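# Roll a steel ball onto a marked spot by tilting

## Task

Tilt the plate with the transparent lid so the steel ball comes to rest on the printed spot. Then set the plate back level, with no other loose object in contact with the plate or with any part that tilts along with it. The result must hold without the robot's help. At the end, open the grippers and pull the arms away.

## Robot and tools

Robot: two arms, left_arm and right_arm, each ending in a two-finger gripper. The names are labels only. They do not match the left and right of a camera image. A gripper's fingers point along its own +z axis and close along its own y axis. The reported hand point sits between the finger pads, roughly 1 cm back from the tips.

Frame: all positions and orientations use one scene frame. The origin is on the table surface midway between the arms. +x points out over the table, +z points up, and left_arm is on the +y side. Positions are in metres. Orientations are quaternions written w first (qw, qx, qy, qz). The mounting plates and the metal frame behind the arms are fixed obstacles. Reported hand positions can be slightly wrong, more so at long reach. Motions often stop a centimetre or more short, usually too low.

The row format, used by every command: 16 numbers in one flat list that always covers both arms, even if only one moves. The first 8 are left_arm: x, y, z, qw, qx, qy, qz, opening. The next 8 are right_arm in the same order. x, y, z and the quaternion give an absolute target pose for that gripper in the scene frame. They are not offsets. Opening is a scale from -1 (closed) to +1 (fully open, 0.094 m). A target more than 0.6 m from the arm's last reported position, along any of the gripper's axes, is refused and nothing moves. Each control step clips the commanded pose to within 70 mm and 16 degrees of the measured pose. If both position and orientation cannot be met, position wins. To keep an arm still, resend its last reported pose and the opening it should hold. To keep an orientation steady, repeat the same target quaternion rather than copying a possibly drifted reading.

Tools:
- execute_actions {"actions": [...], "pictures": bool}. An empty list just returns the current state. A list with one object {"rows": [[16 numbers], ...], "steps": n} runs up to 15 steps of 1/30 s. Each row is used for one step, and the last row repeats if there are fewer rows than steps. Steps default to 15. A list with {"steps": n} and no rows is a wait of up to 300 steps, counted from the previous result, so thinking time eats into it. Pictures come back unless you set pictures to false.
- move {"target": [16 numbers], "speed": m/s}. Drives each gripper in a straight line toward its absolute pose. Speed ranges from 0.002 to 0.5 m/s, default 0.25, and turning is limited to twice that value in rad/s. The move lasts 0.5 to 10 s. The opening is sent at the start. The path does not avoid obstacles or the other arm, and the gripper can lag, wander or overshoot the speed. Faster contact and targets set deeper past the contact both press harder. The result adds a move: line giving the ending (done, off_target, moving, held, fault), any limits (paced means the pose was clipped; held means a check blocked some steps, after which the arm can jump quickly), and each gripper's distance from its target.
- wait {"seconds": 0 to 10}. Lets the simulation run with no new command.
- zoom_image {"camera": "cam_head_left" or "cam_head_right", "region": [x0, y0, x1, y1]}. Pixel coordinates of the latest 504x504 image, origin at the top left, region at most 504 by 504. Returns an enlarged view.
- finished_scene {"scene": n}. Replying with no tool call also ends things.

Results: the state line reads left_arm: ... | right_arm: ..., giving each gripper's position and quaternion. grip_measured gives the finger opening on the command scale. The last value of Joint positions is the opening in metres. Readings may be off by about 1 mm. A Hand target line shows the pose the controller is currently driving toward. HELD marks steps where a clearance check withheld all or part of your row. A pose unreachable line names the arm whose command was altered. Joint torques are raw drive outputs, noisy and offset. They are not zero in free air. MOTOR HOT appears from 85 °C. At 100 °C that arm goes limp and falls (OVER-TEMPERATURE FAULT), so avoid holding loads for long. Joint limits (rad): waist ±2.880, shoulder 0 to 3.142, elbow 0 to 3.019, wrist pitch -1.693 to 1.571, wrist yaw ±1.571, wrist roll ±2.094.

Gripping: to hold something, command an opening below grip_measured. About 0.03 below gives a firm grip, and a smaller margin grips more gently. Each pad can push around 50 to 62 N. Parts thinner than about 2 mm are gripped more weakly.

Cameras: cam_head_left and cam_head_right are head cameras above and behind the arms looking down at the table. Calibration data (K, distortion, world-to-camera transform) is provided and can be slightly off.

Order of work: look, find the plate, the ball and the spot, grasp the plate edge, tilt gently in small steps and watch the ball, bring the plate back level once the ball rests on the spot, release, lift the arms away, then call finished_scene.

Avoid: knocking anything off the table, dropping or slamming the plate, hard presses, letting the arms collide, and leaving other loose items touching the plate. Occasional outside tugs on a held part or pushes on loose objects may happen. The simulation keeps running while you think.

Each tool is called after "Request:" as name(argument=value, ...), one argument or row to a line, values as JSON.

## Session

Request:
execute_actions(
  actions=[],
)

Scene clock: 0.00 s of 4800.00 s.
left_arm: end_effector_position=(+0.6825, +0.5984, +0.1076) grip_measured=+1.000 end_effector_quat_wxyz=(-0.129, +0.583, -0.764, -0.245) | right_arm: end_effector_position=(+0.4998, -0.0193, +0.2990) grip_measured=+1.000 end_effector_quat_wxyz=(+0.328, +0.041, +0.738, +0.588)
Joint positions: left_arm=[ 0.441  2.806  2.209 -0.861 -0.578 -1.018  0.094] | right_arm=[ 0.22   2.424  0.711  1.561 -0.779  0.961  0.094]
Joint velocities: left_arm=[-0.005 -0.015 -0.002  0.012  0.022  0.022  0.   ] | right_arm=[ 0.015 -0.024 -0.007 -0.007  0.022 -0.022  0.   ]
Joint torques (N m, as the arm reports them, + toward a larger angle): no reading
Motor temperatures (°C, as the motors report them): left_arm=[25 27 24 25 25 24] | right_arm=[23 26 27 26 24 24]
Hand target (left_arm): +0.684, +0.599, +0.102; +0.130, -0.584, +0.763, +0.244
Hand target (right_arm): +0.498, -0.020, +0.296; +0.326, +0.043, +0.739, +0.588

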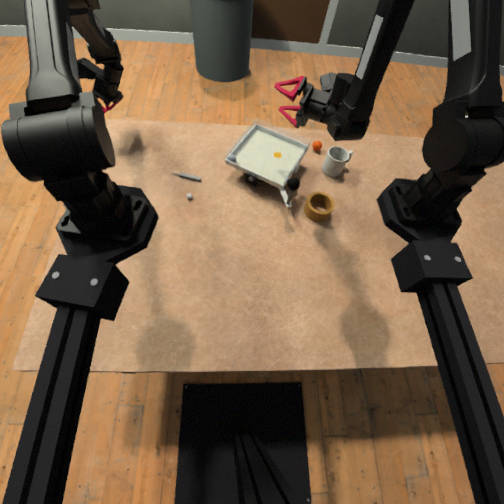

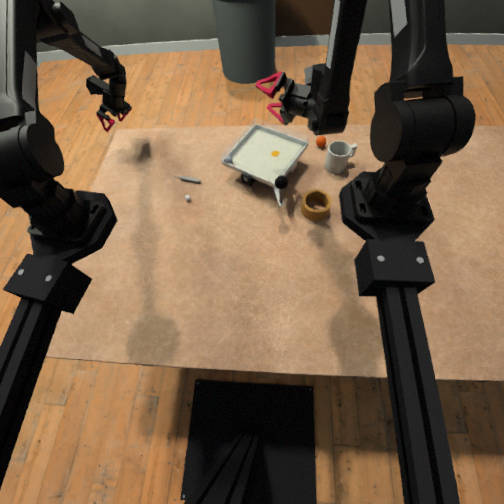

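Request:
move(
  target=[0.3,0.38,0.3,0,0,1,0,1,0.298,-0.13,0.25,-0.242,0.665,0.665,0.242,1],
)

Request:
move(
  target=[0.3,0.38,0.3,0,0,1,0,1,0.292,-0.06,0.152,-0.242,0.665,0.665,0.242,0.6],
  speed=0.1,
)

Request:
zoom_image(
  camera="cam_head_left",
  region=[210,110,330,230],
)

Request:
zoom_image(
  camera="cam_head_right",
  region=[210,110,330,230],
)

Scene clock: 6.93 s of 4800.00 s.
left_arm: end_effector_position=(+0.2953, +0.3924, +0.2957) grip_measured=+1.000 end_effector_quat_wxyz=(+0.005, -0.013, +1.000, +0.002) | right_arm: end_effector_position=(+0.2938, -0.1271, +0.2470) grip_measured=+1.000 end_effector_quat_wxyz=(-0.244, +0.650, +0.680, +0.235)
Joint positions: left_arm=[ 0.407  1.62   0.549 -0.441 -0.024  0.207  0.094] | right_arm=[ 0.04   1.949  0.44  -0.033 -0.652  1.56   0.094]
Joint velocities: left_arm=[-0.005  0.005 -0.002 -0.017 -0.037  0.022  0.   ] | right_arm=[-0.005 -0.005 -0.017  0.002 -0.11  -0.022  0.   ]
Joint torques (N m, as the arm reports them, + toward a larger angle): left_arm=[ -0.67 -10.7    4.99  -0.09   0.06   0.08] | right_arm=[ -0.15 -11.62   1.59   0.19  -0.46   0.16]
Motor temperatures (°C, as the motors report them): left_arm=[25 28 25 25 25 24] | right_arm=[23 27 27 26 24 24]
Hand target (left_arm): +0.295, +0.387, +0.297; +0.003, +0.001, +1.000, +0.000
Hand target (right_arm): +0.299, -0.130, +0.248; -0.244, +0.657, +0.673, +0.237
Off the commanded pose (left_arm): 0.014 m, 2 deg.
Off the commanded pose (right_arm): 0.006 m, 3 deg.
move: off_target (left_arm, right_arm)

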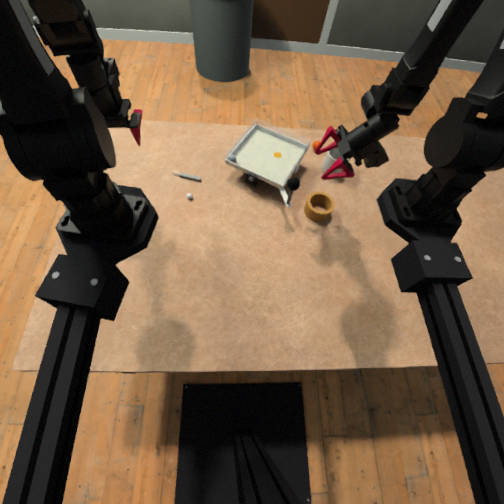

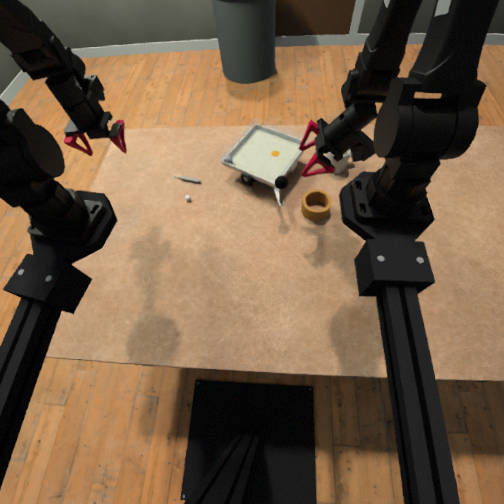

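Scene clock: 8.57 s of 4800.00 s.
left_arm: end_effector_position=(+0.2916, +0.3836, +0.2958) grip_measured=+1.000 end_effector_quat_wxyz=(-0.006, -0.004, +1.000, -0.001) | right_arm: end_effector_position=(+0.2983, -0.0610, +0.1588) grip_measured=+0.602 end_effector_quat_wxyz=(-0.237, +0.662, +0.665, +0.252)
Joint positions: left_arm=[ 0.381  1.62   0.549 -0.464 -0.024  0.2    0.094] | right_arm=[ 0.276  2.353  0.528  0.515 -0.622  1.91   0.075]
Joint velocities: left_arm=[ 0.005 -0.015 -0.012  0.002 -0.022 -0.022  0.   ] | right_arm=[ 0.005  0.005 -0.007 -0.002 -0.051  0.051 -0.   ]
Joint torques (N m, as the arm reports them, + toward a larger angle): left_arm=[-0.35 -9.69  5.89  0.03  0.08 -0.11] | right_arm=[  2.04 -11.48  -1.44   1.29  -0.28   0.14]
Motor temperatures (°C, as the motors report them): left_arm=[25 28 25 25 25 24] | right_arm=[23 27 27 26 24 24]
Hand target (left_arm): +0.300, +0.380, +0.300; +0.000, -0.000, +1.000, -0.000
Hand target (right_arm): +0.292, -0.060, +0.153; -0.241, +0.665, +0.663, +0.244
Off the commanded pose (left_arm): 0.010 m, 1 deg.
Off the commanded pose (right_arm): 0.009 m, 1 deg.
move: done

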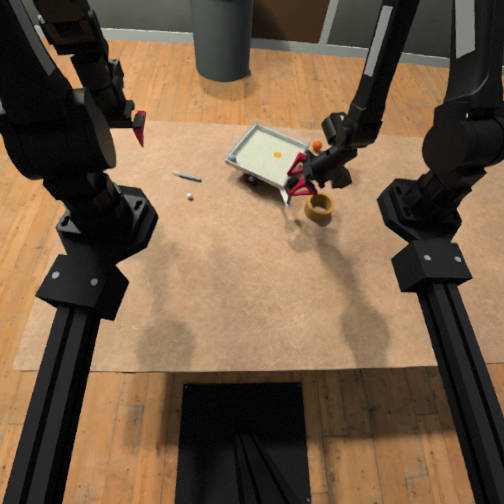

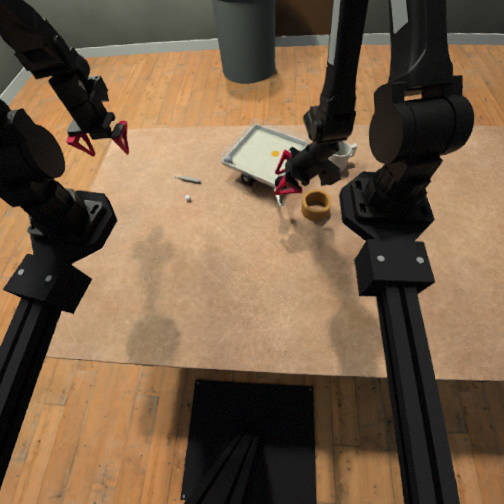

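Region (210, 110, 330, 230) of cam_head_left's 504x504 image, scaled by 4.200, with more detail than that image has.

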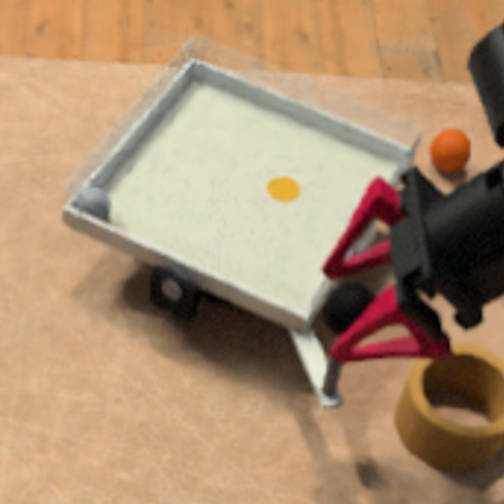

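Region (210, 110, 330, 230) of cam_head_right's 504x504 image, scaled by 4.200, with more detail than that image has.

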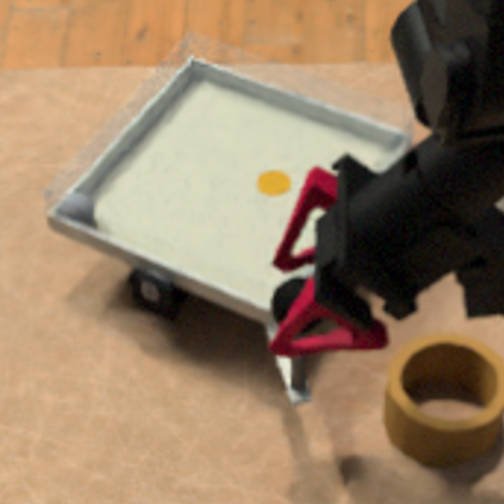

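Request:
execute_actions(
  actions=[
    {"rows":[[0.3,0.38,0.3,0,0,1,0,1,0.297,-0.062,0.147,-0.242,0.665,0.665,0.242,0.2]]},
  ],
  pictures=false,
)

Request:
execute_actions(
  actions=[
    {"rows":[[0.3,0.38,0.3,0,0,1,0,1,0.297,-0.062,0.15,-0.242,0.665,0.665,0.242,-0.22]]},
  ],
  pictures=false,
)

Request:
execute_actions(
  actions=[
    {"rows":[[0.3,0.38,0.3,0,0,1,0,1,0.298,-0.076,0.151,-0.242,0.665,0.665,0.242,-0.22]]},
  ],
)

Request:
execute_actions(
  actions=[
    {"steps":20},
  ],
)

Scene clock: 11.13 s of 4800.00 s.
left_arm: end_effector_position=(+0.2916, +0.3836, +0.2958) grip_measured=+1.000 end_effector_quat_wxyz=(-0.006, -0.004, +1.000, -0.001) | right_arm: end_effector_position=(+0.3074, -0.0583, +0.1559) grip_measured=+0.202 end_effector_quat_wxyz=(-0.235, +0.661, +0.665, +0.255)
Joint positions: left_arm=[ 0.381  1.62   0.549 -0.464 -0.024  0.199  0.094] | right_arm=[ 0.276  2.358  0.55   0.507 -0.622  1.913  0.056]
Joint velocities: left_arm=[-0.005 -0.015 -0.012  0.007 -0.081 -0.11   0.   ] | right_arm=[ 0.005 -0.015 -0.012 -0.037 -0.051  0.081 -0.   ]
Joint torques (N m, as the arm reports them, + toward a larger angle): left_arm=[ -1.05 -11.41   6.08  -0.01   0.06  -0.09] | right_arm=[  0.75 -11.27  -1.37   0.51  -0.4   -0.09]
Motor temperatures (°C, as the motors report them): left_arm=[25 28 25 25 25 24] | right_arm=[23 27 27 26 24 24]
Hand target (left_arm): +0.300, +0.380, +0.300; +0.000, +0.000, +1.000, -0.000
Hand target (right_arm): +0.297, -0.062, +0.147; -0.242, +0.664, +0.665, +0.242
Off the commanded pose (left_arm): 0.010 m, 1 deg.
Off the commanded pose (right_arm): 0.014 m, 2 deg.
Steps of this call (steps 1 to 62: nothing new was sent; steps 63 to 77: all 15 steps of this action). Readings (end_effector_position):
63: left_arm (+0.2916, +0.3836, +0.2958) | right_arm (+0.2988, -0.0608, +0.1585)
64: left_arm (+0.2916, +0.3836, +0.2958) | right_arm (+0.2997, -0.0605, +0.1578)
66: left_arm (+0.2916, +0.3836, +0.2958) | right_arm (+0.3036, -0.0594, +0.1565)
70: left_arm (+0.2916, +0.3836, +0.2958) | right_arm (+0.3075, -0.0583, +0.1559)
77: the state above

Scene clock: 11.63 s of 4800.00 s.
left_arm: end_effector_position=(+0.2916, +0.3836, +0.2958) grip_measured=+1.000 end_effector_quat_wxyz=(-0.006, -0.004, +1.000, -0.001) | right_arm: end_effector_position=(+0.3031, -0.0590, +0.1560) grip_measured=-0.196 end_effector_quat_wxyz=(-0.239, +0.662, +0.664, +0.251)
Joint positions: left_arm=[ 0.381  1.62   0.549 -0.464 -0.024  0.199  0.094] | right_arm=[ 0.276  2.358  0.546  0.499 -0.626  1.912  0.038]
Joint velocities: left_arm=[-0.005 -0.005 -0.017 -0.007 -0.051 -0.022  0.   ] | right_arm=[-0.015  0.005 -0.007 -0.007  0.037 -0.007 -0.   ]
Joint torques (N m, as the arm reports them, + toward a larger angle): left_arm=[ -1.12 -10.73   5.99  -0.13   0.02  -0.09] | right_arm=[  0.81 -12.09  -1.39   0.61  -0.24  -0.08]
Motor temperatures (°C, as the motors report them): left_arm=[25 28 26 25 25 24] | right_arm=[23 27 27 26 24 24]
Hand target (left_arm): +0.300, +0.380, +0.300; +0.000, -0.000, +1.000, -0.000
Hand target (right_arm): +0.297, -0.062, +0.150; -0.242, +0.664, +0.665, +0.242
Off the commanded pose (left_arm): 0.010 m, 1 deg.
Off the commanded pose (right_arm): 0.009 m, 1 deg.
Steps of this call (steps 1 to 15: all 15 steps of this action). Readings (end_effector_position):
1: left_arm (+0.2916, +0.3836, +0.2958) | right_arm (+0.3071, -0.0584, +0.1558)
2: left_arm (+0.2916, +0.3836, +0.2958) | right_arm (+0.3036, -0.0585, +0.1562)
4: left_arm (+0.2916, +0.3836, +0.2958) | right_arm (+0.3031, -0.0590, +0.1560)
8: left_arm (+0.2916, +0.3836, +0.2958) | right_arm (+0.3031, -0.0590, +0.1560)
15: the state above

Scene clock: 12.13 s of 4800.00 s.
left_arm: end_effector_position=(+0.2916, +0.3836, +0.2958) grip_measured=+1.000 end_effector_quat_wxyz=(-0.006, -0.004, +1.000, -0.001) | right_arm: end_effector_position=(+0.3036, -0.0649, +0.1556) grip_measured=-0.196 end_effector_quat_wxyz=(-0.246, +0.660, +0.664, +0.250)
Joint positions: left_arm=[ 0.381  1.62   0.549 -0.464 -0.024  0.199  0.094] | right_arm=[ 0.247  2.358  0.553  0.464 -0.645  1.873  0.038]
Joint velocities: left_arm=[-0.005 -0.015 -0.012 -0.012  0.037 -0.007  0.   ] | right_arm=[-0.015  0.015 -0.012 -0.017 -0.037 -0.007  0.002]
Joint torques (N m, as the arm reports them, + toward a larger angle): left_arm=[ -1.17 -10.78   5.94   0.     0.09  -0.11] | right_arm=[ -1.09 -12.74  -2.24   0.25   0.11  -0.34]
Motor temperatures (°C, as the motors report them): left_arm=[25 28 26 25 25 24] | right_arm=[23 27 27 26 24 24]
Hand target (left_arm): +0.300, +0.380, +0.300; +0.000, -0.000, +1.000, -0.000
Hand target (right_arm): +0.297, -0.076, +0.151; -0.242, +0.664, +0.665, +0.241
Off the commanded pose (left_arm): 0.010 m, 1 deg.
Off the commanded pose (right_arm): 0.013 m, 1 deg.
Steps of this call (steps 1 to 15: all 15 steps of this action). Readings (end_effector_position):
1: left_arm (+0.2916, +0.3836, +0.2958) | right_arm (+0.3023, -0.0595, +0.1560)
2: left_arm (+0.2916, +0.3836, +0.2958) | right_arm (+0.3026, -0.0600, +0.1563)
4: left_arm (+0.2916, +0.3836, +0.2958) | right_arm (+0.3033, -0.0628, +0.1560)
8: left_arm (+0.2916, +0.3836, +0.2958) | right_arm (+0.3037, -0.0650, +0.1557)
15: the state above

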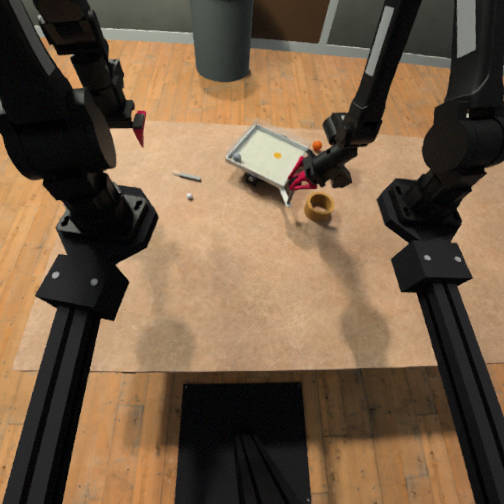

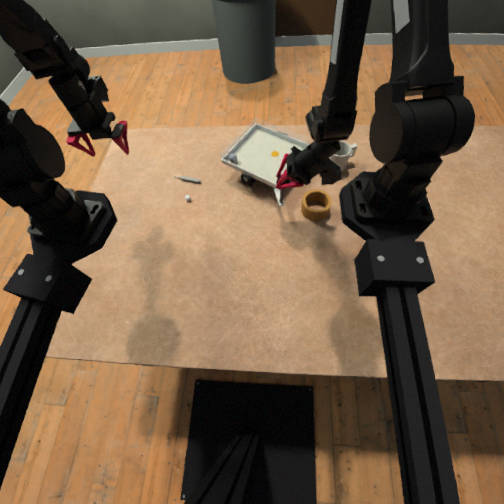

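Scene clock: 12.80 s of 4800.00 s.
left_arm: end_effector_position=(+0.2916, +0.3836, +0.2958) grip_measured=+1.000 end_effector_quat_wxyz=(-0.006, -0.004, +1.000, -0.001) | right_arm: end_effector_position=(+0.3036, -0.0649, +0.1556) grip_measured=-0.196 end_effector_quat_wxyz=(-0.246, +0.660, +0.664, +0.250)
Joint positions: left_arm=[ 0.381  1.62   0.549 -0.464 -0.024  0.199  0.094] | right_arm=[ 0.247  2.358  0.553  0.464 -0.645  1.873  0.038]
Joint velocities: left_arm=[-0.005 -0.015  0.007 -0.012 -0.037 -0.051  0.   ] | right_arm=[ 0.005  0.005 -0.007  0.007  0.051  0.022 -0.001]
Joint torques (N m, as the arm reports them, + toward a larger angle): left_arm=[ -0.78 -10.61   5.98  -0.19   0.06  -0.08] | right_arm=[ -1.1  -12.72  -2.25   0.25   0.11  -0.35]
Motor temperatures (°C, as the motors report them): left_arm=[25 28 26 25 25 24] | right_arm=[23 27 27 26 24 24]
Hand target (left_arm): +0.300, +0.380, +0.300; +0.000, -0.000, +1.000, -0.000
Hand target (right_arm): +0.297, -0.076, +0.151; -0.242, +0.664, +0.665, +0.241
Off the commanded pose (left_arm): 0.010 m, 1 deg.
Off the commanded pose (right_arm): 0.013 m, 1 deg.
Steps of this call (steps 1 to 20: nothing new was sent). Readings (end_effector_position):
1: left_arm (+0.2916, +0.3836, +0.2958) | right_arm (+0.3036, -0.0649, +0.1556)
2: left_arm (+0.2916, +0.3836, +0.2958) | right_arm (+0.3036, -0.0649, +0.1556)
4: left_arm (+0.2916, +0.3836, +0.2958) | right_arm (+0.3036, -0.0649, +0.1556)
8: left_arm (+0.2916, +0.3836, +0.2958) | right_arm (+0.3036, -0.0649, +0.1556)
20: the state above

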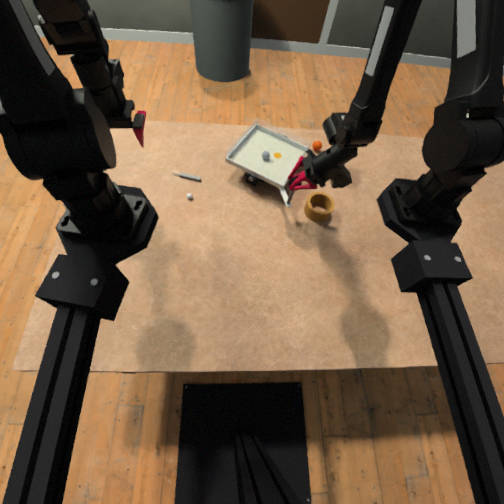

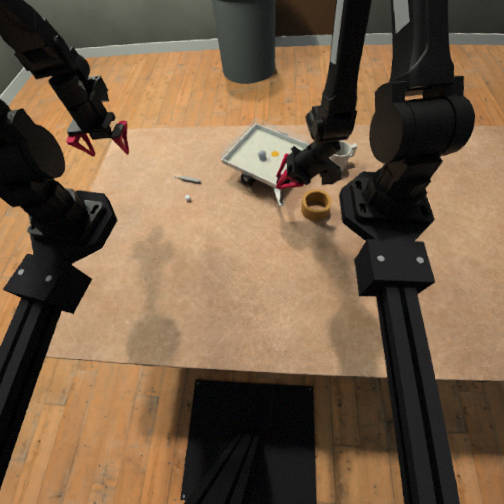

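Request:
execute_actions(
  actions=[
    {"rows":[[0.3,0.38,0.3,0,0,1,0,1,0.298,-0.072,0.158,-0.242,0.665,0.665,0.242,-0.22]]},
  ],
  pictures=false,
)

Request:
execute_actions(
  actions=[
    {"rows":[[0.3,0.38,0.3,0,0,1,0,1,0.297,-0.054,0.156,-0.242,0.665,0.665,0.242,-0.22]]},
  ],
  pictures=false,
)

Request:
execute_actions(
  actions=[
    {"rows":[[0.3,0.38,0.3,0,0,1,0,1,0.298,-0.069,0.156,-0.242,0.665,0.665,0.242,-0.22]]},
  ],
)

Request:
execute_actions(
  actions=[
    {"steps":30},
  ],
)

Request:
execute_actions(
  actions=[
    {"steps":40},
  ],
)

Scene clock: 17.13 s of 4800.00 s.
left_arm: end_effector_position=(+0.2916, +0.3836, +0.2958) grip_measured=+1.000 end_effector_quat_wxyz=(-0.006, -0.004, +1.000, -0.001) | right_arm: end_effector_position=(+0.3035, -0.0650, +0.1558) grip_measured=-0.196 end_effector_quat_wxyz=(-0.246, +0.660, +0.664, +0.250)
Joint positions: left_arm=[ 0.381  1.62   0.549 -0.464 -0.024  0.199  0.094] | right_arm=[ 0.247  2.357  0.553  0.461 -0.645  1.873  0.038]
Joint velocities: left_arm=[-0.005  0.005  0.007 -0.002 -0.007  0.037  0.   ] | right_arm=[-0.015  0.005 -0.002  0.002 -0.051  0.037  0.   ]
Joint torques (N m, as the arm reports them, + toward a larger angle): left_arm=[ -1.56 -10.44   6.14  -0.06   0.01  -0.11] | right_arm=[  0.18 -14.67  -3.06   0.21   0.22  -0.13]
Motor temperatures (°C, as the motors report them): left_arm=[25 28 26 25 25 24] | right_arm=[23 27 27 26 24 24]
Hand target (left_arm): +0.300, +0.380, +0.300; +0.000, -0.000, +1.000, -0.000
Hand target (right_arm): +0.298, -0.072, +0.158; -0.242, +0.664, +0.664, +0.242
Off the commanded pose (left_arm): 0.010 m, 1 deg.
Off the commanded pose (right_arm): 0.009 m, 1 deg.
Steps of this call (steps 1 to 110: nothing new was sent; then 0.17 s passed at rest; steps 111 to 125: all 15 steps of this action). Readings (end_effector_position):
111: left_arm (+0.2916, +0.3836, +0.2958) | right_arm (+0.3036, -0.0649, +0.1557)
112: left_arm (+0.2916, +0.3836, +0.2958) | right_arm (+0.3036, -0.0650, +0.1557)
114: left_arm (+0.2916, +0.3836, +0.2958) | right_arm (+0.3036, -0.0650, +0.1558)
118: left_arm (+0.2916, +0.3836, +0.2958) | right_arm (+0.3035, -0.0650, +0.1558)
125: the state above

Scene clock: 17.63 s of 4800.00 s.
left_arm: end_effector_position=(+0.2916, +0.3836, +0.2958) grip_measured=+1.000 end_effector_quat_wxyz=(-0.006, -0.004, +1.000, -0.001) | right_arm: end_effector_position=(+0.3026, -0.0605, +0.1541) grip_measured=-0.196 end_effector_quat_wxyz=(-0.234, +0.665, +0.666, +0.244)
Joint positions: left_arm=[ 0.381  1.62   0.549 -0.464 -0.024  0.199  0.094] | right_arm=[ 0.279  2.357  0.547  0.489 -0.609  1.912  0.038]
Joint velocities: left_arm=[-0.005 -0.005  0.012 -0.012 -0.081 -0.051  0.   ] | right_arm=[ 0.005  0.005 -0.012  0.012 -0.022  0.051  0.001]
Joint torques (N m, as the arm reports them, + toward a larger angle): left_arm=[ -0.78 -10.66   5.94  -0.05   0.02  -0.08] | right_arm=[  3.   -13.65  -2.06   1.26  -0.66   0.33]
Motor temperatures (°C, as the motors report them): left_arm=[25 28 26 25 25 24] | right_arm=[23 27 27 26 24 24]
Hand target (left_arm): +0.300, +0.380, +0.300; +0.000, -0.000, +1.000, -0.000
Hand target (right_arm): +0.297, -0.054, +0.156; -0.242, +0.664, +0.664, +0.242
Off the commanded pose (left_arm): 0.010 m, 1 deg.
Off the commanded pose (right_arm): 0.009 m, 1 deg.
Steps of this call (steps 1 to 15: all 15 steps of this action). Readings (end_effector_position):
1: left_arm (+0.2916, +0.3836, +0.2958) | right_arm (+0.3041, -0.0643, +0.1557)
2: left_arm (+0.2916, +0.3836, +0.2958) | right_arm (+0.3038, -0.0635, +0.1549)
4: left_arm (+0.2916, +0.3836, +0.2958) | right_arm (+0.3027, -0.0616, +0.1539)
8: left_arm (+0.2916, +0.3836, +0.2958) | right_arm (+0.3027, -0.0605, +0.1541)
15: the state above

Scene clock: 18.13 s of 4800.00 s.
left_arm: end_effector_position=(+0.2916, +0.3836, +0.2958) grip_measured=+1.000 end_effector_quat_wxyz=(-0.006, -0.004, +1.000, -0.001) | right_arm: end_effector_position=(+0.3027, -0.0630, +0.1551) grip_measured=-0.196 end_effector_quat_wxyz=(-0.241, +0.663, +0.665, +0.247)
Joint positions: left_arm=[ 0.381  1.62   0.549 -0.464 -0.024  0.198  0.094] | right_arm=[ 0.262  2.357  0.549  0.476 -0.628  1.892  0.038]
Joint velocities: left_arm=[-0.005 -0.015  0.007 -0.012 -0.051  0.037  0.   ] | right_arm=[ 0.015  0.005 -0.022  0.002 -0.066 -0.066  0.001]
Joint torques (N m, as the arm reports them, + toward a larger angle): left_arm=[ -0.67 -10.36   5.89  -0.04   0.03  -0.07] | right_arm=[ -0.15 -13.98  -2.43   0.16  -0.37  -0.19]
Motor temperatures (°C, as the motors report them): left_arm=[25 28 26 25 25 24] | right_arm=[23 27 27 26 24 24]
Hand target (left_arm): +0.300, +0.380, +0.300; +0.000, -0.000, +1.000, -0.000
Hand target (right_arm): +0.298, -0.069, +0.156; -0.242, +0.664, +0.665, +0.242
Off the commanded pose (left_arm): 0.010 m, 1 deg.
Off the commanded pose (right_arm): 0.008 m, 1 deg.
Steps of this call (steps 1 to 15: all 15 steps of this action). Readings (end_effector_position):
1: left_arm (+0.2916, +0.3836, +0.2958) | right_arm (+0.3023, -0.0608, +0.1542)
2: left_arm (+0.2916, +0.3836, +0.2958) | right_arm (+0.3021, -0.0612, +0.1548)
4: left_arm (+0.2916, +0.3836, +0.2958) | right_arm (+0.3028, -0.0623, +0.1552)
8: left_arm (+0.2916, +0.3836, +0.2958) | right_arm (+0.3029, -0.0630, +0.1551)
15: the state above

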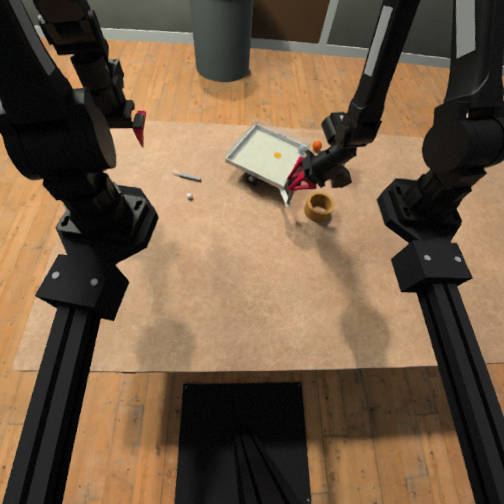

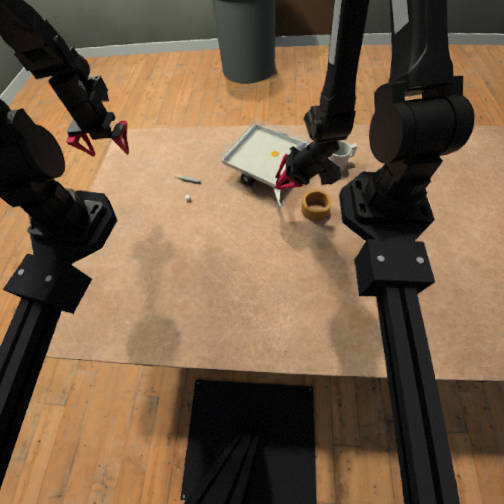

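Scene clock: 19.13 s of 4800.00 s.
left_arm: end_effector_position=(+0.2916, +0.3836, +0.2958) grip_measured=+1.000 end_effector_quat_wxyz=(-0.006, -0.004, +1.000, -0.001) | right_arm: end_effector_position=(+0.3027, -0.0630, +0.1551) grip_measured=-0.196 end_effector_quat_wxyz=(-0.241, +0.663, +0.665, +0.247)
Joint positions: left_arm=[ 0.381  1.62   0.549 -0.464 -0.024  0.198  0.094] | right_arm=[ 0.262  2.357  0.549  0.476 -0.628  1.892  0.038]
Joint velocities: left_arm=[-0.015 -0.005  0.007 -0.007  0.022  0.022  0.   ] | right_arm=[-0.005 -0.005 -0.012  0.002 -0.007 -0.022 -0.001]
Joint torques (N m, as the arm reports them, + toward a larger angle): left_arm=[ -1.11 -10.35   5.98  -0.31   0.06  -0.06] | right_arm=[ -0.13 -13.9   -2.42   0.16  -0.37  -0.19]
Motor temperatures (°C, as the motors report them): left_arm=[25 28 26 25 25 24] | right_arm=[23 27 27 26 25 24]
Hand target (left_arm): +0.300, +0.380, +0.300; +0.000, -0.000, +1.000, -0.000
Hand target (right_arm): +0.298, -0.069, +0.156; -0.242, +0.664, +0.665, +0.242
Off the commanded pose (left_arm): 0.010 m, 1 deg.
Off the commanded pose (right_arm): 0.008 m, 1 deg.
Steps of this call (steps 1 to 30: nothing new was sent). Readings (end_effector_position):
1: left_arm (+0.2916, +0.3836, +0.2958) | right_arm (+0.3027, -0.0630, +0.1551)
2: left_arm (+0.2916, +0.3836, +0.2958) | right_arm (+0.3027, -0.0630, +0.1551)
4: left_arm (+0.2916, +0.3836, +0.2958) | right_arm (+0.3027, -0.0630, +0.1551)
8: left_arm (+0.2916, +0.3836, +0.2958) | right_arm (+0.3027, -0.0630, +0.1551)
30: the state above

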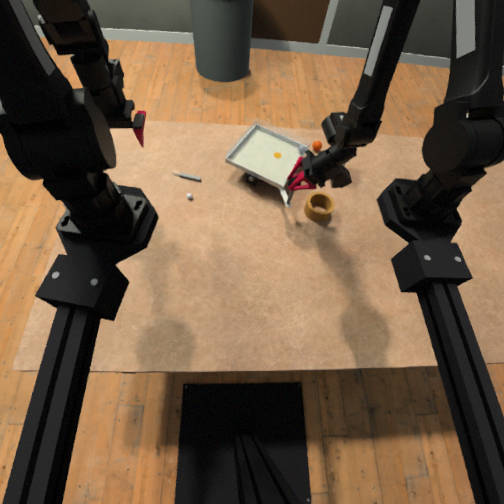

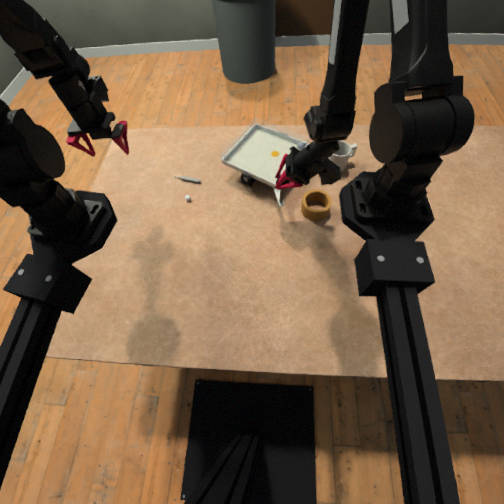

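Scene clock: 20.47 s of 4800.00 s.
left_arm: end_effector_position=(+0.2916, +0.3836, +0.2958) grip_measured=+1.000 end_effector_quat_wxyz=(-0.006, -0.004, +1.000, -0.001) | right_arm: end_effector_position=(+0.3027, -0.0630, +0.1551) grip_measured=-0.196 end_effector_quat_wxyz=(-0.241, +0.663, +0.665, +0.247)
Joint positions: left_arm=[ 0.381  1.62   0.549 -0.464 -0.024  0.198  0.094] | right_arm=[ 0.262  2.357  0.549  0.476 -0.628  1.892  0.038]
Joint velocities: left_arm=[-0.015 -0.015  0.002  0.002  0.022  0.007  0.   ] | right_arm=[-0.015  0.005 -0.022  0.002 -0.007  0.022 -0.001]
Joint torques (N m, as the arm reports them, + toward a larger angle): left_arm=[ -0.68 -10.73   5.99  -0.13   0.02  -0.09] | right_arm=[ -0.18 -13.97  -2.43   0.15  -0.37  -0.19]
Motor temperatures (°C, as the motors report them): left_arm=[25 28 26 25 25 24] | right_arm=[23 27 27 26 25 24]
Hand target (left_arm): +0.300, +0.380, +0.300; +0.000, -0.000, +1.000, -0.000
Hand target (right_arm): +0.298, -0.069, +0.156; -0.242, +0.664, +0.665, +0.242
Off the commanded pose (left_arm): 0.010 m, 1 deg.
Off the commanded pose (right_arm): 0.008 m, 1 deg.
Steps of this call (steps 1 to 40: nothing new was sent). Readings (end_effector_position):
1: left_arm (+0.2916, +0.3836, +0.2958) | right_arm (+0.3027, -0.0630, +0.1551)
2: left_arm (+0.2916, +0.3836, +0.2958) | right_arm (+0.3027, -0.0630, +0.1551)
4: left_arm (+0.2916, +0.3836, +0.2958) | right_arm (+0.3027, -0.0630, +0.1551)
8: left_arm (+0.2916, +0.3836, +0.2958) | right_arm (+0.3027, -0.0630, +0.1551)
40: the state above

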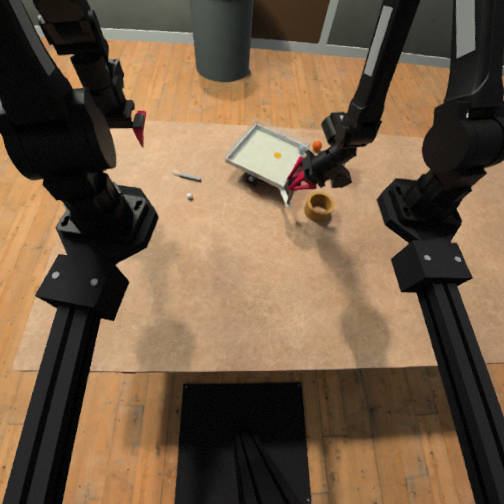

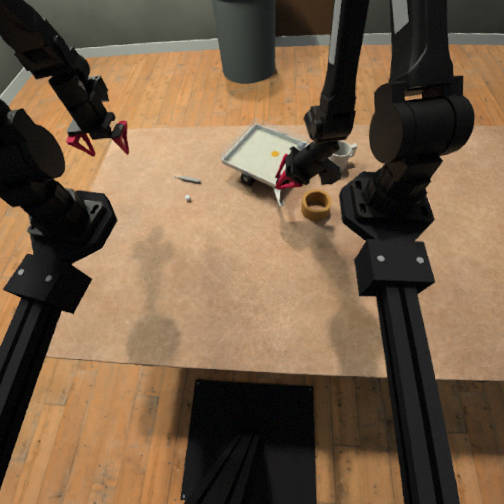

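Request:
execute_actions(
  actions=[
    {"rows":[[0.3,0.38,0.3,0,0,1,0,1,0.298,-0.068,0.160,-0.242,0.665,0.665,0.242,-0.22]]},
  ],
  pictures=false,
)

Request:
execute_actions(
  actions=[
    {"rows":[[0.3,0.38,0.3,0,0,1,0,1,0.297,-0.051,0.157,-0.242,0.665,0.665,0.242,-0.22]]},
  ],
  pictures=false,
)

Request:
execute_actions(
  actions=[
    {"rows":[[0.3,0.38,0.3,0,0,1,0,1,0.298,-0.067,0.157,-0.242,0.665,0.665,0.242,-0.22]]},
  ],
)

Request:
execute_actions(
  actions=[
    {"steps":30},
  ],
)

Request:
execute_actions(
  actions=[
    {"steps":40},
  ],
)

Scene clock: 23.47 s of 4800.00 s.
left_arm: end_effector_position=(+0.2916, +0.3836, +0.2958) grip_measured=+1.000 end_effector_quat_wxyz=(-0.006, -0.004, +1.000, -0.001) | right_arm: end_effector_position=(+0.3030, -0.0631, +0.1558) grip_measured=-0.196 end_effector_quat_wxyz=(-0.241, +0.663, +0.665, +0.246)
Joint positions: left_arm=[ 0.381  1.62   0.549 -0.464 -0.024  0.198  0.094] | right_arm=[ 0.262  2.353  0.549  0.47  -0.627  1.892  0.038]
Joint velocities: left_arm=[-0.015 -0.015 -0.017 -0.007 -0.066  0.007  0.   ] | right_arm=[ 0.005  0.005 -0.007  0.002 -0.022 -0.022  0.   ]
Joint torques (N m, as the arm reports them, + toward a larger angle): left_arm=[ -0.79 -10.57   5.81   0.08   0.06  -0.09] | right_arm=[  0.22 -14.77  -2.9    0.17  -0.4   -0.13]
Motor temperatures (°C, as the motors report them): left_arm=[25 28 26 25 25 24] | right_arm=[23 27 27 26 25 24]
Hand target (left_arm): +0.300, +0.380, +0.300; +0.000, -0.000, +1.000, -0.000
Hand target (right_arm): +0.298, -0.068, +0.160; -0.242, +0.664, +0.664, +0.242
Off the commanded pose (left_arm): 0.010 m, 1 deg.
Off the commanded pose (right_arm): 0.008 m, 1 deg.
Steps of this call (steps 1 to 75: nothing new was sent; steps 76 to 90: all 15 steps of this action). Readings (end_effector_position):
76: left_arm (+0.2916, +0.3836, +0.2958) | right_arm (+0.3027, -0.0630, +0.1552)
77: left_arm (+0.2916, +0.3836, +0.2958) | right_arm (+0.3028, -0.0630, +0.1554)
79: left_arm (+0.2916, +0.3836, +0.2958) | right_arm (+0.3030, -0.0631, +0.1557)
83: left_arm (+0.2916, +0.3836, +0.2958) | right_arm (+0.3030, -0.0631, +0.1558)
90: the state above

Scene clock: 23.97 s of 4800.00 s.
left_arm: end_effector_position=(+0.2916, +0.3836, +0.2958) grip_measured=+1.000 end_effector_quat_wxyz=(-0.006, -0.004, +1.000, -0.001) | right_arm: end_effector_position=(+0.3028, -0.0584, +0.1552) grip_measured=-0.196 end_effector_quat_wxyz=(-0.233, +0.666, +0.666, +0.244)
Joint positions: left_arm=[ 0.381  1.62   0.549 -0.464 -0.024  0.198  0.094] | right_arm=[ 0.288  2.353  0.546  0.493 -0.605  1.923  0.038]
Joint velocities: left_arm=[-0.015 -0.005  0.027 -0.022 -0.066  0.037  0.   ] | right_arm=[ 0.005 -0.015  0.017 -0.007  0.022 -0.037  0.   ]
Joint torques (N m, as the arm reports them, + toward a larger angle): left_arm=[ -0.94 -10.79   5.93  -0.11   0.03  -0.09] | right_arm=[  3.19 -13.54  -1.9    1.29  -0.73   0.35]
Motor temperatures (°C, as the motors report them): left_arm=[25 28 26 25 25 24] | right_arm=[23 27 27 26 25 24]
Hand target (left_arm): +0.300, +0.380, +0.300; +0.000, -0.000, +1.000, -0.000
Hand target (right_arm): +0.297, -0.051, +0.157; -0.242, +0.664, +0.665, +0.242
Off the commanded pose (left_arm): 0.010 m, 1 deg.
Off the commanded pose (right_arm): 0.010 m, 1 deg.
Steps of this call (steps 1 to 15: all 15 steps of this action). Readings (end_effector_position):
1: left_arm (+0.2916, +0.3836, +0.2958) | right_arm (+0.3039, -0.0625, +0.1557)
2: left_arm (+0.2916, +0.3836, +0.2958) | right_arm (+0.3037, -0.0620, +0.1553)
4: left_arm (+0.2916, +0.3836, +0.2958) | right_arm (+0.3029, -0.0598, +0.1550)
8: left_arm (+0.2916, +0.3836, +0.2958) | right_arm (+0.3027, -0.0584, +0.1552)
15: the state above

Scene clock: 24.47 s of 4800.00 s.
left_arm: end_effector_position=(+0.2916, +0.3836, +0.2958) grip_measured=+1.000 end_effector_quat_wxyz=(-0.006, -0.004, +1.000, -0.001) | right_arm: end_effector_position=(+0.3028, -0.0611, +0.1563) grip_measured=-0.196 end_effector_quat_wxyz=(-0.240, +0.663, +0.665, +0.247)
Joint positions: left_arm=[ 0.381  1.62   0.549 -0.464 -0.024  0.198  0.094] | right_arm=[ 0.27   2.353  0.547  0.479 -0.626  1.902  0.038]
Joint velocities: left_arm=[-0.015  0.005 -0.012 -0.007 -0.022 -0.081  0.   ] | right_arm=[ 0.005 -0.015  0.017  0.017 -0.007 -0.007  0.001]
Joint torques (N m, as the arm reports them, + toward a larger angle): left_arm=[ -1.32 -10.62   5.94  -0.15   0.02  -0.09] | right_arm=[ -0.12 -13.92  -2.38   0.18  -0.41  -0.19]
Motor temperatures (°C, as the motors report them): left_arm=[25 28 26 25 25 24] | right_arm=[23 27 27 26 25 24]
Hand target (left_arm): +0.300, +0.380, +0.300; +0.000, -0.000, +1.000, -0.000
Hand target (right_arm): +0.298, -0.067, +0.157; -0.242, +0.665, +0.664, +0.242
Off the commanded pose (left_arm): 0.010 m, 1 deg.
Off the commanded pose (right_arm): 0.008 m, 1 deg.
Steps of this call (steps 1 to 15: all 15 steps of this action). Readings (end_effector_position):
1: left_arm (+0.2916, +0.3836, +0.2958) | right_arm (+0.3022, -0.0587, +0.1554)
2: left_arm (+0.2916, +0.3836, +0.2958) | right_arm (+0.3023, -0.0592, +0.1559)
4: left_arm (+0.2916, +0.3836, +0.2958) | right_arm (+0.3030, -0.0604, +0.1565)
8: left_arm (+0.2916, +0.3836, +0.2958) | right_arm (+0.3029, -0.0611, +0.1563)
15: the state above

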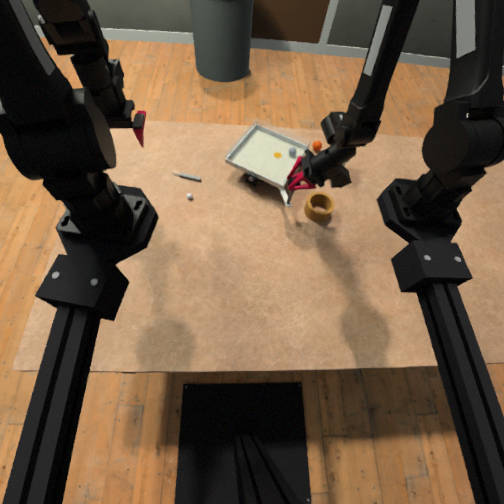

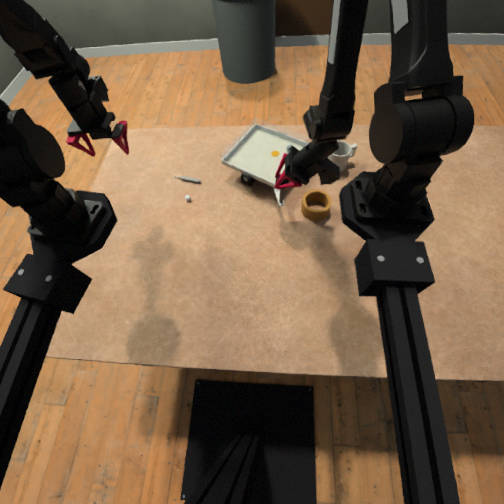

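Scene clock: 25.47 s of 4800.00 s.
left_arm: end_effector_position=(+0.2916, +0.3836, +0.2958) grip_measured=+1.000 end_effector_quat_wxyz=(-0.006, -0.004, +1.000, -0.001) | right_arm: end_effector_position=(+0.3028, -0.0611, +0.1563) grip_measured=-0.196 end_effector_quat_wxyz=(-0.240, +0.663, +0.665, +0.247)
Joint positions: left_arm=[ 0.381  1.62   0.549 -0.464 -0.024  0.198  0.094] | right_arm=[ 0.27   2.353  0.547  0.479 -0.626  1.901  0.038]
Joint velocities: left_arm=[-0.005 -0.005  0.002 -0.002  0.037 -0.051  0.   ] | right_arm=[-0.005  0.015 -0.017 -0.017  0.007 -0.007 -0.002]
Joint torques (N m, as the arm reports them, + toward a larger angle): left_arm=[ -1.   -10.74   6.03  -0.1   -0.01  -0.08] | right_arm=[ -0.11 -13.84  -2.37   0.19  -0.41  -0.19]
Motor temperatures (°C, as the motors report them): left_arm=[25 28 26 25 25 24] | right_arm=[23 27 27 26 25 24]
Hand target (left_arm): +0.300, +0.380, +0.300; +0.000, -0.000, +1.000, -0.000
Hand target (right_arm): +0.298, -0.067, +0.157; -0.242, +0.664, +0.665, +0.242
Off the commanded pose (left_arm): 0.010 m, 1 deg.
Off the commanded pose (right_arm): 0.008 m, 1 deg.
Steps of this call (steps 1 to 30: nothing new was sent). Readings (end_effector_position):
1: left_arm (+0.2916, +0.3836, +0.2958) | right_arm (+0.3028, -0.0611, +0.1563)
2: left_arm (+0.2916, +0.3836, +0.2958) | right_arm (+0.3028, -0.0611, +0.1563)
4: left_arm (+0.2916, +0.3836, +0.2958) | right_arm (+0.3028, -0.0611, +0.1563)
8: left_arm (+0.2916, +0.3836, +0.2958) | right_arm (+0.3028, -0.0611, +0.1563)
30: the state above

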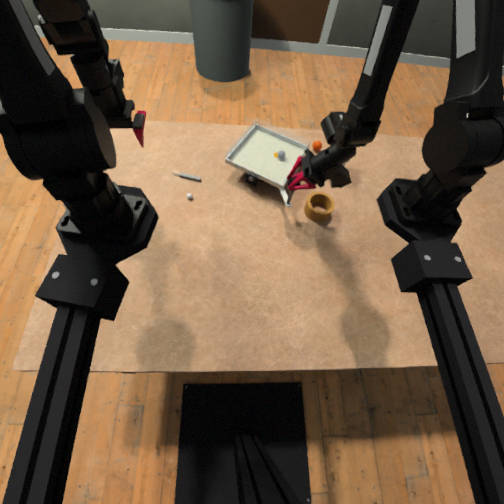

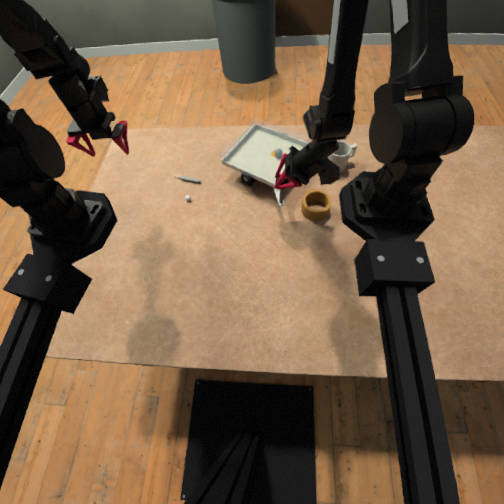

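Scene clock: 26.80 s of 4800.00 s.
left_arm: end_effector_position=(+0.2916, +0.3836, +0.2958) grip_measured=+1.000 end_effector_quat_wxyz=(-0.006, -0.004, +1.000, -0.001) | right_arm: end_effector_position=(+0.3028, -0.0611, +0.1563) grip_measured=-0.196 end_effector_quat_wxyz=(-0.240, +0.663, +0.665, +0.247)
Joint positions: left_arm=[ 0.381  1.62   0.549 -0.464 -0.024  0.198  0.094] | right_arm=[ 0.27   2.353  0.547  0.479 -0.626  1.901  0.038]
Joint velocities: left_arm=[-0.005 -0.015  0.012  0.002 -0.037  0.022  0.   ] | right_arm=[-0.015 -0.005 -0.007  0.007 -0.022 -0.11   0.001]
Joint torques (N m, as the arm reports them, + toward a larger angle): left_arm=[ -1.06 -10.42   5.86  -0.02   0.05  -0.06] | right_arm=[ -0.1  -13.86  -2.38   0.18  -0.41  -0.19]
Motor temperatures (°C, as the motors report them): left_arm=[25 28 26 25 25 24] | right_arm=[23 27 27 26 25 24]
Hand target (left_arm): +0.300, +0.380, +0.300; +0.000, -0.000, +1.000, -0.000
Hand target (right_arm): +0.298, -0.067, +0.157; -0.242, +0.664, +0.665, +0.242
Off the commanded pose (left_arm): 0.010 m, 1 deg.
Off the commanded pose (right_arm): 0.008 m, 1 deg.
Steps of this call (steps 1 to 40: nothing new was sent). Readings (end_effector_position):
1: left_arm (+0.2916, +0.3836, +0.2958) | right_arm (+0.3028, -0.0611, +0.1563)
2: left_arm (+0.2916, +0.3836, +0.2958) | right_arm (+0.3028, -0.0611, +0.1563)
4: left_arm (+0.2916, +0.3836, +0.2958) | right_arm (+0.3028, -0.0611, +0.1563)
8: left_arm (+0.2916, +0.3836, +0.2958) | right_arm (+0.3028, -0.0611, +0.1563)
40: the state above

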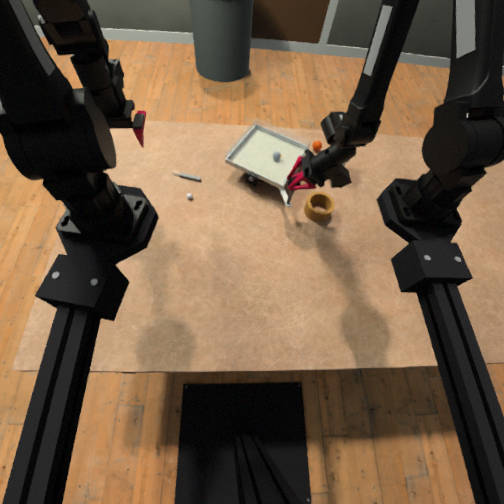

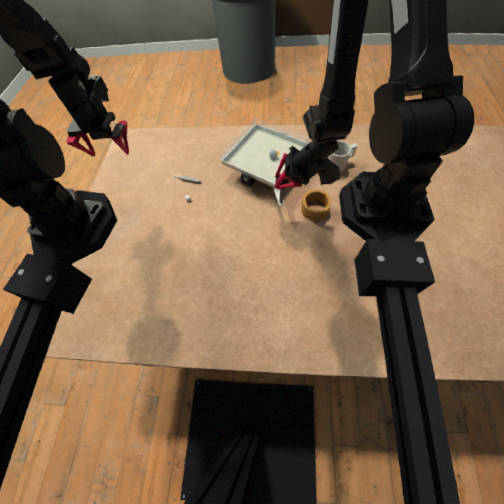

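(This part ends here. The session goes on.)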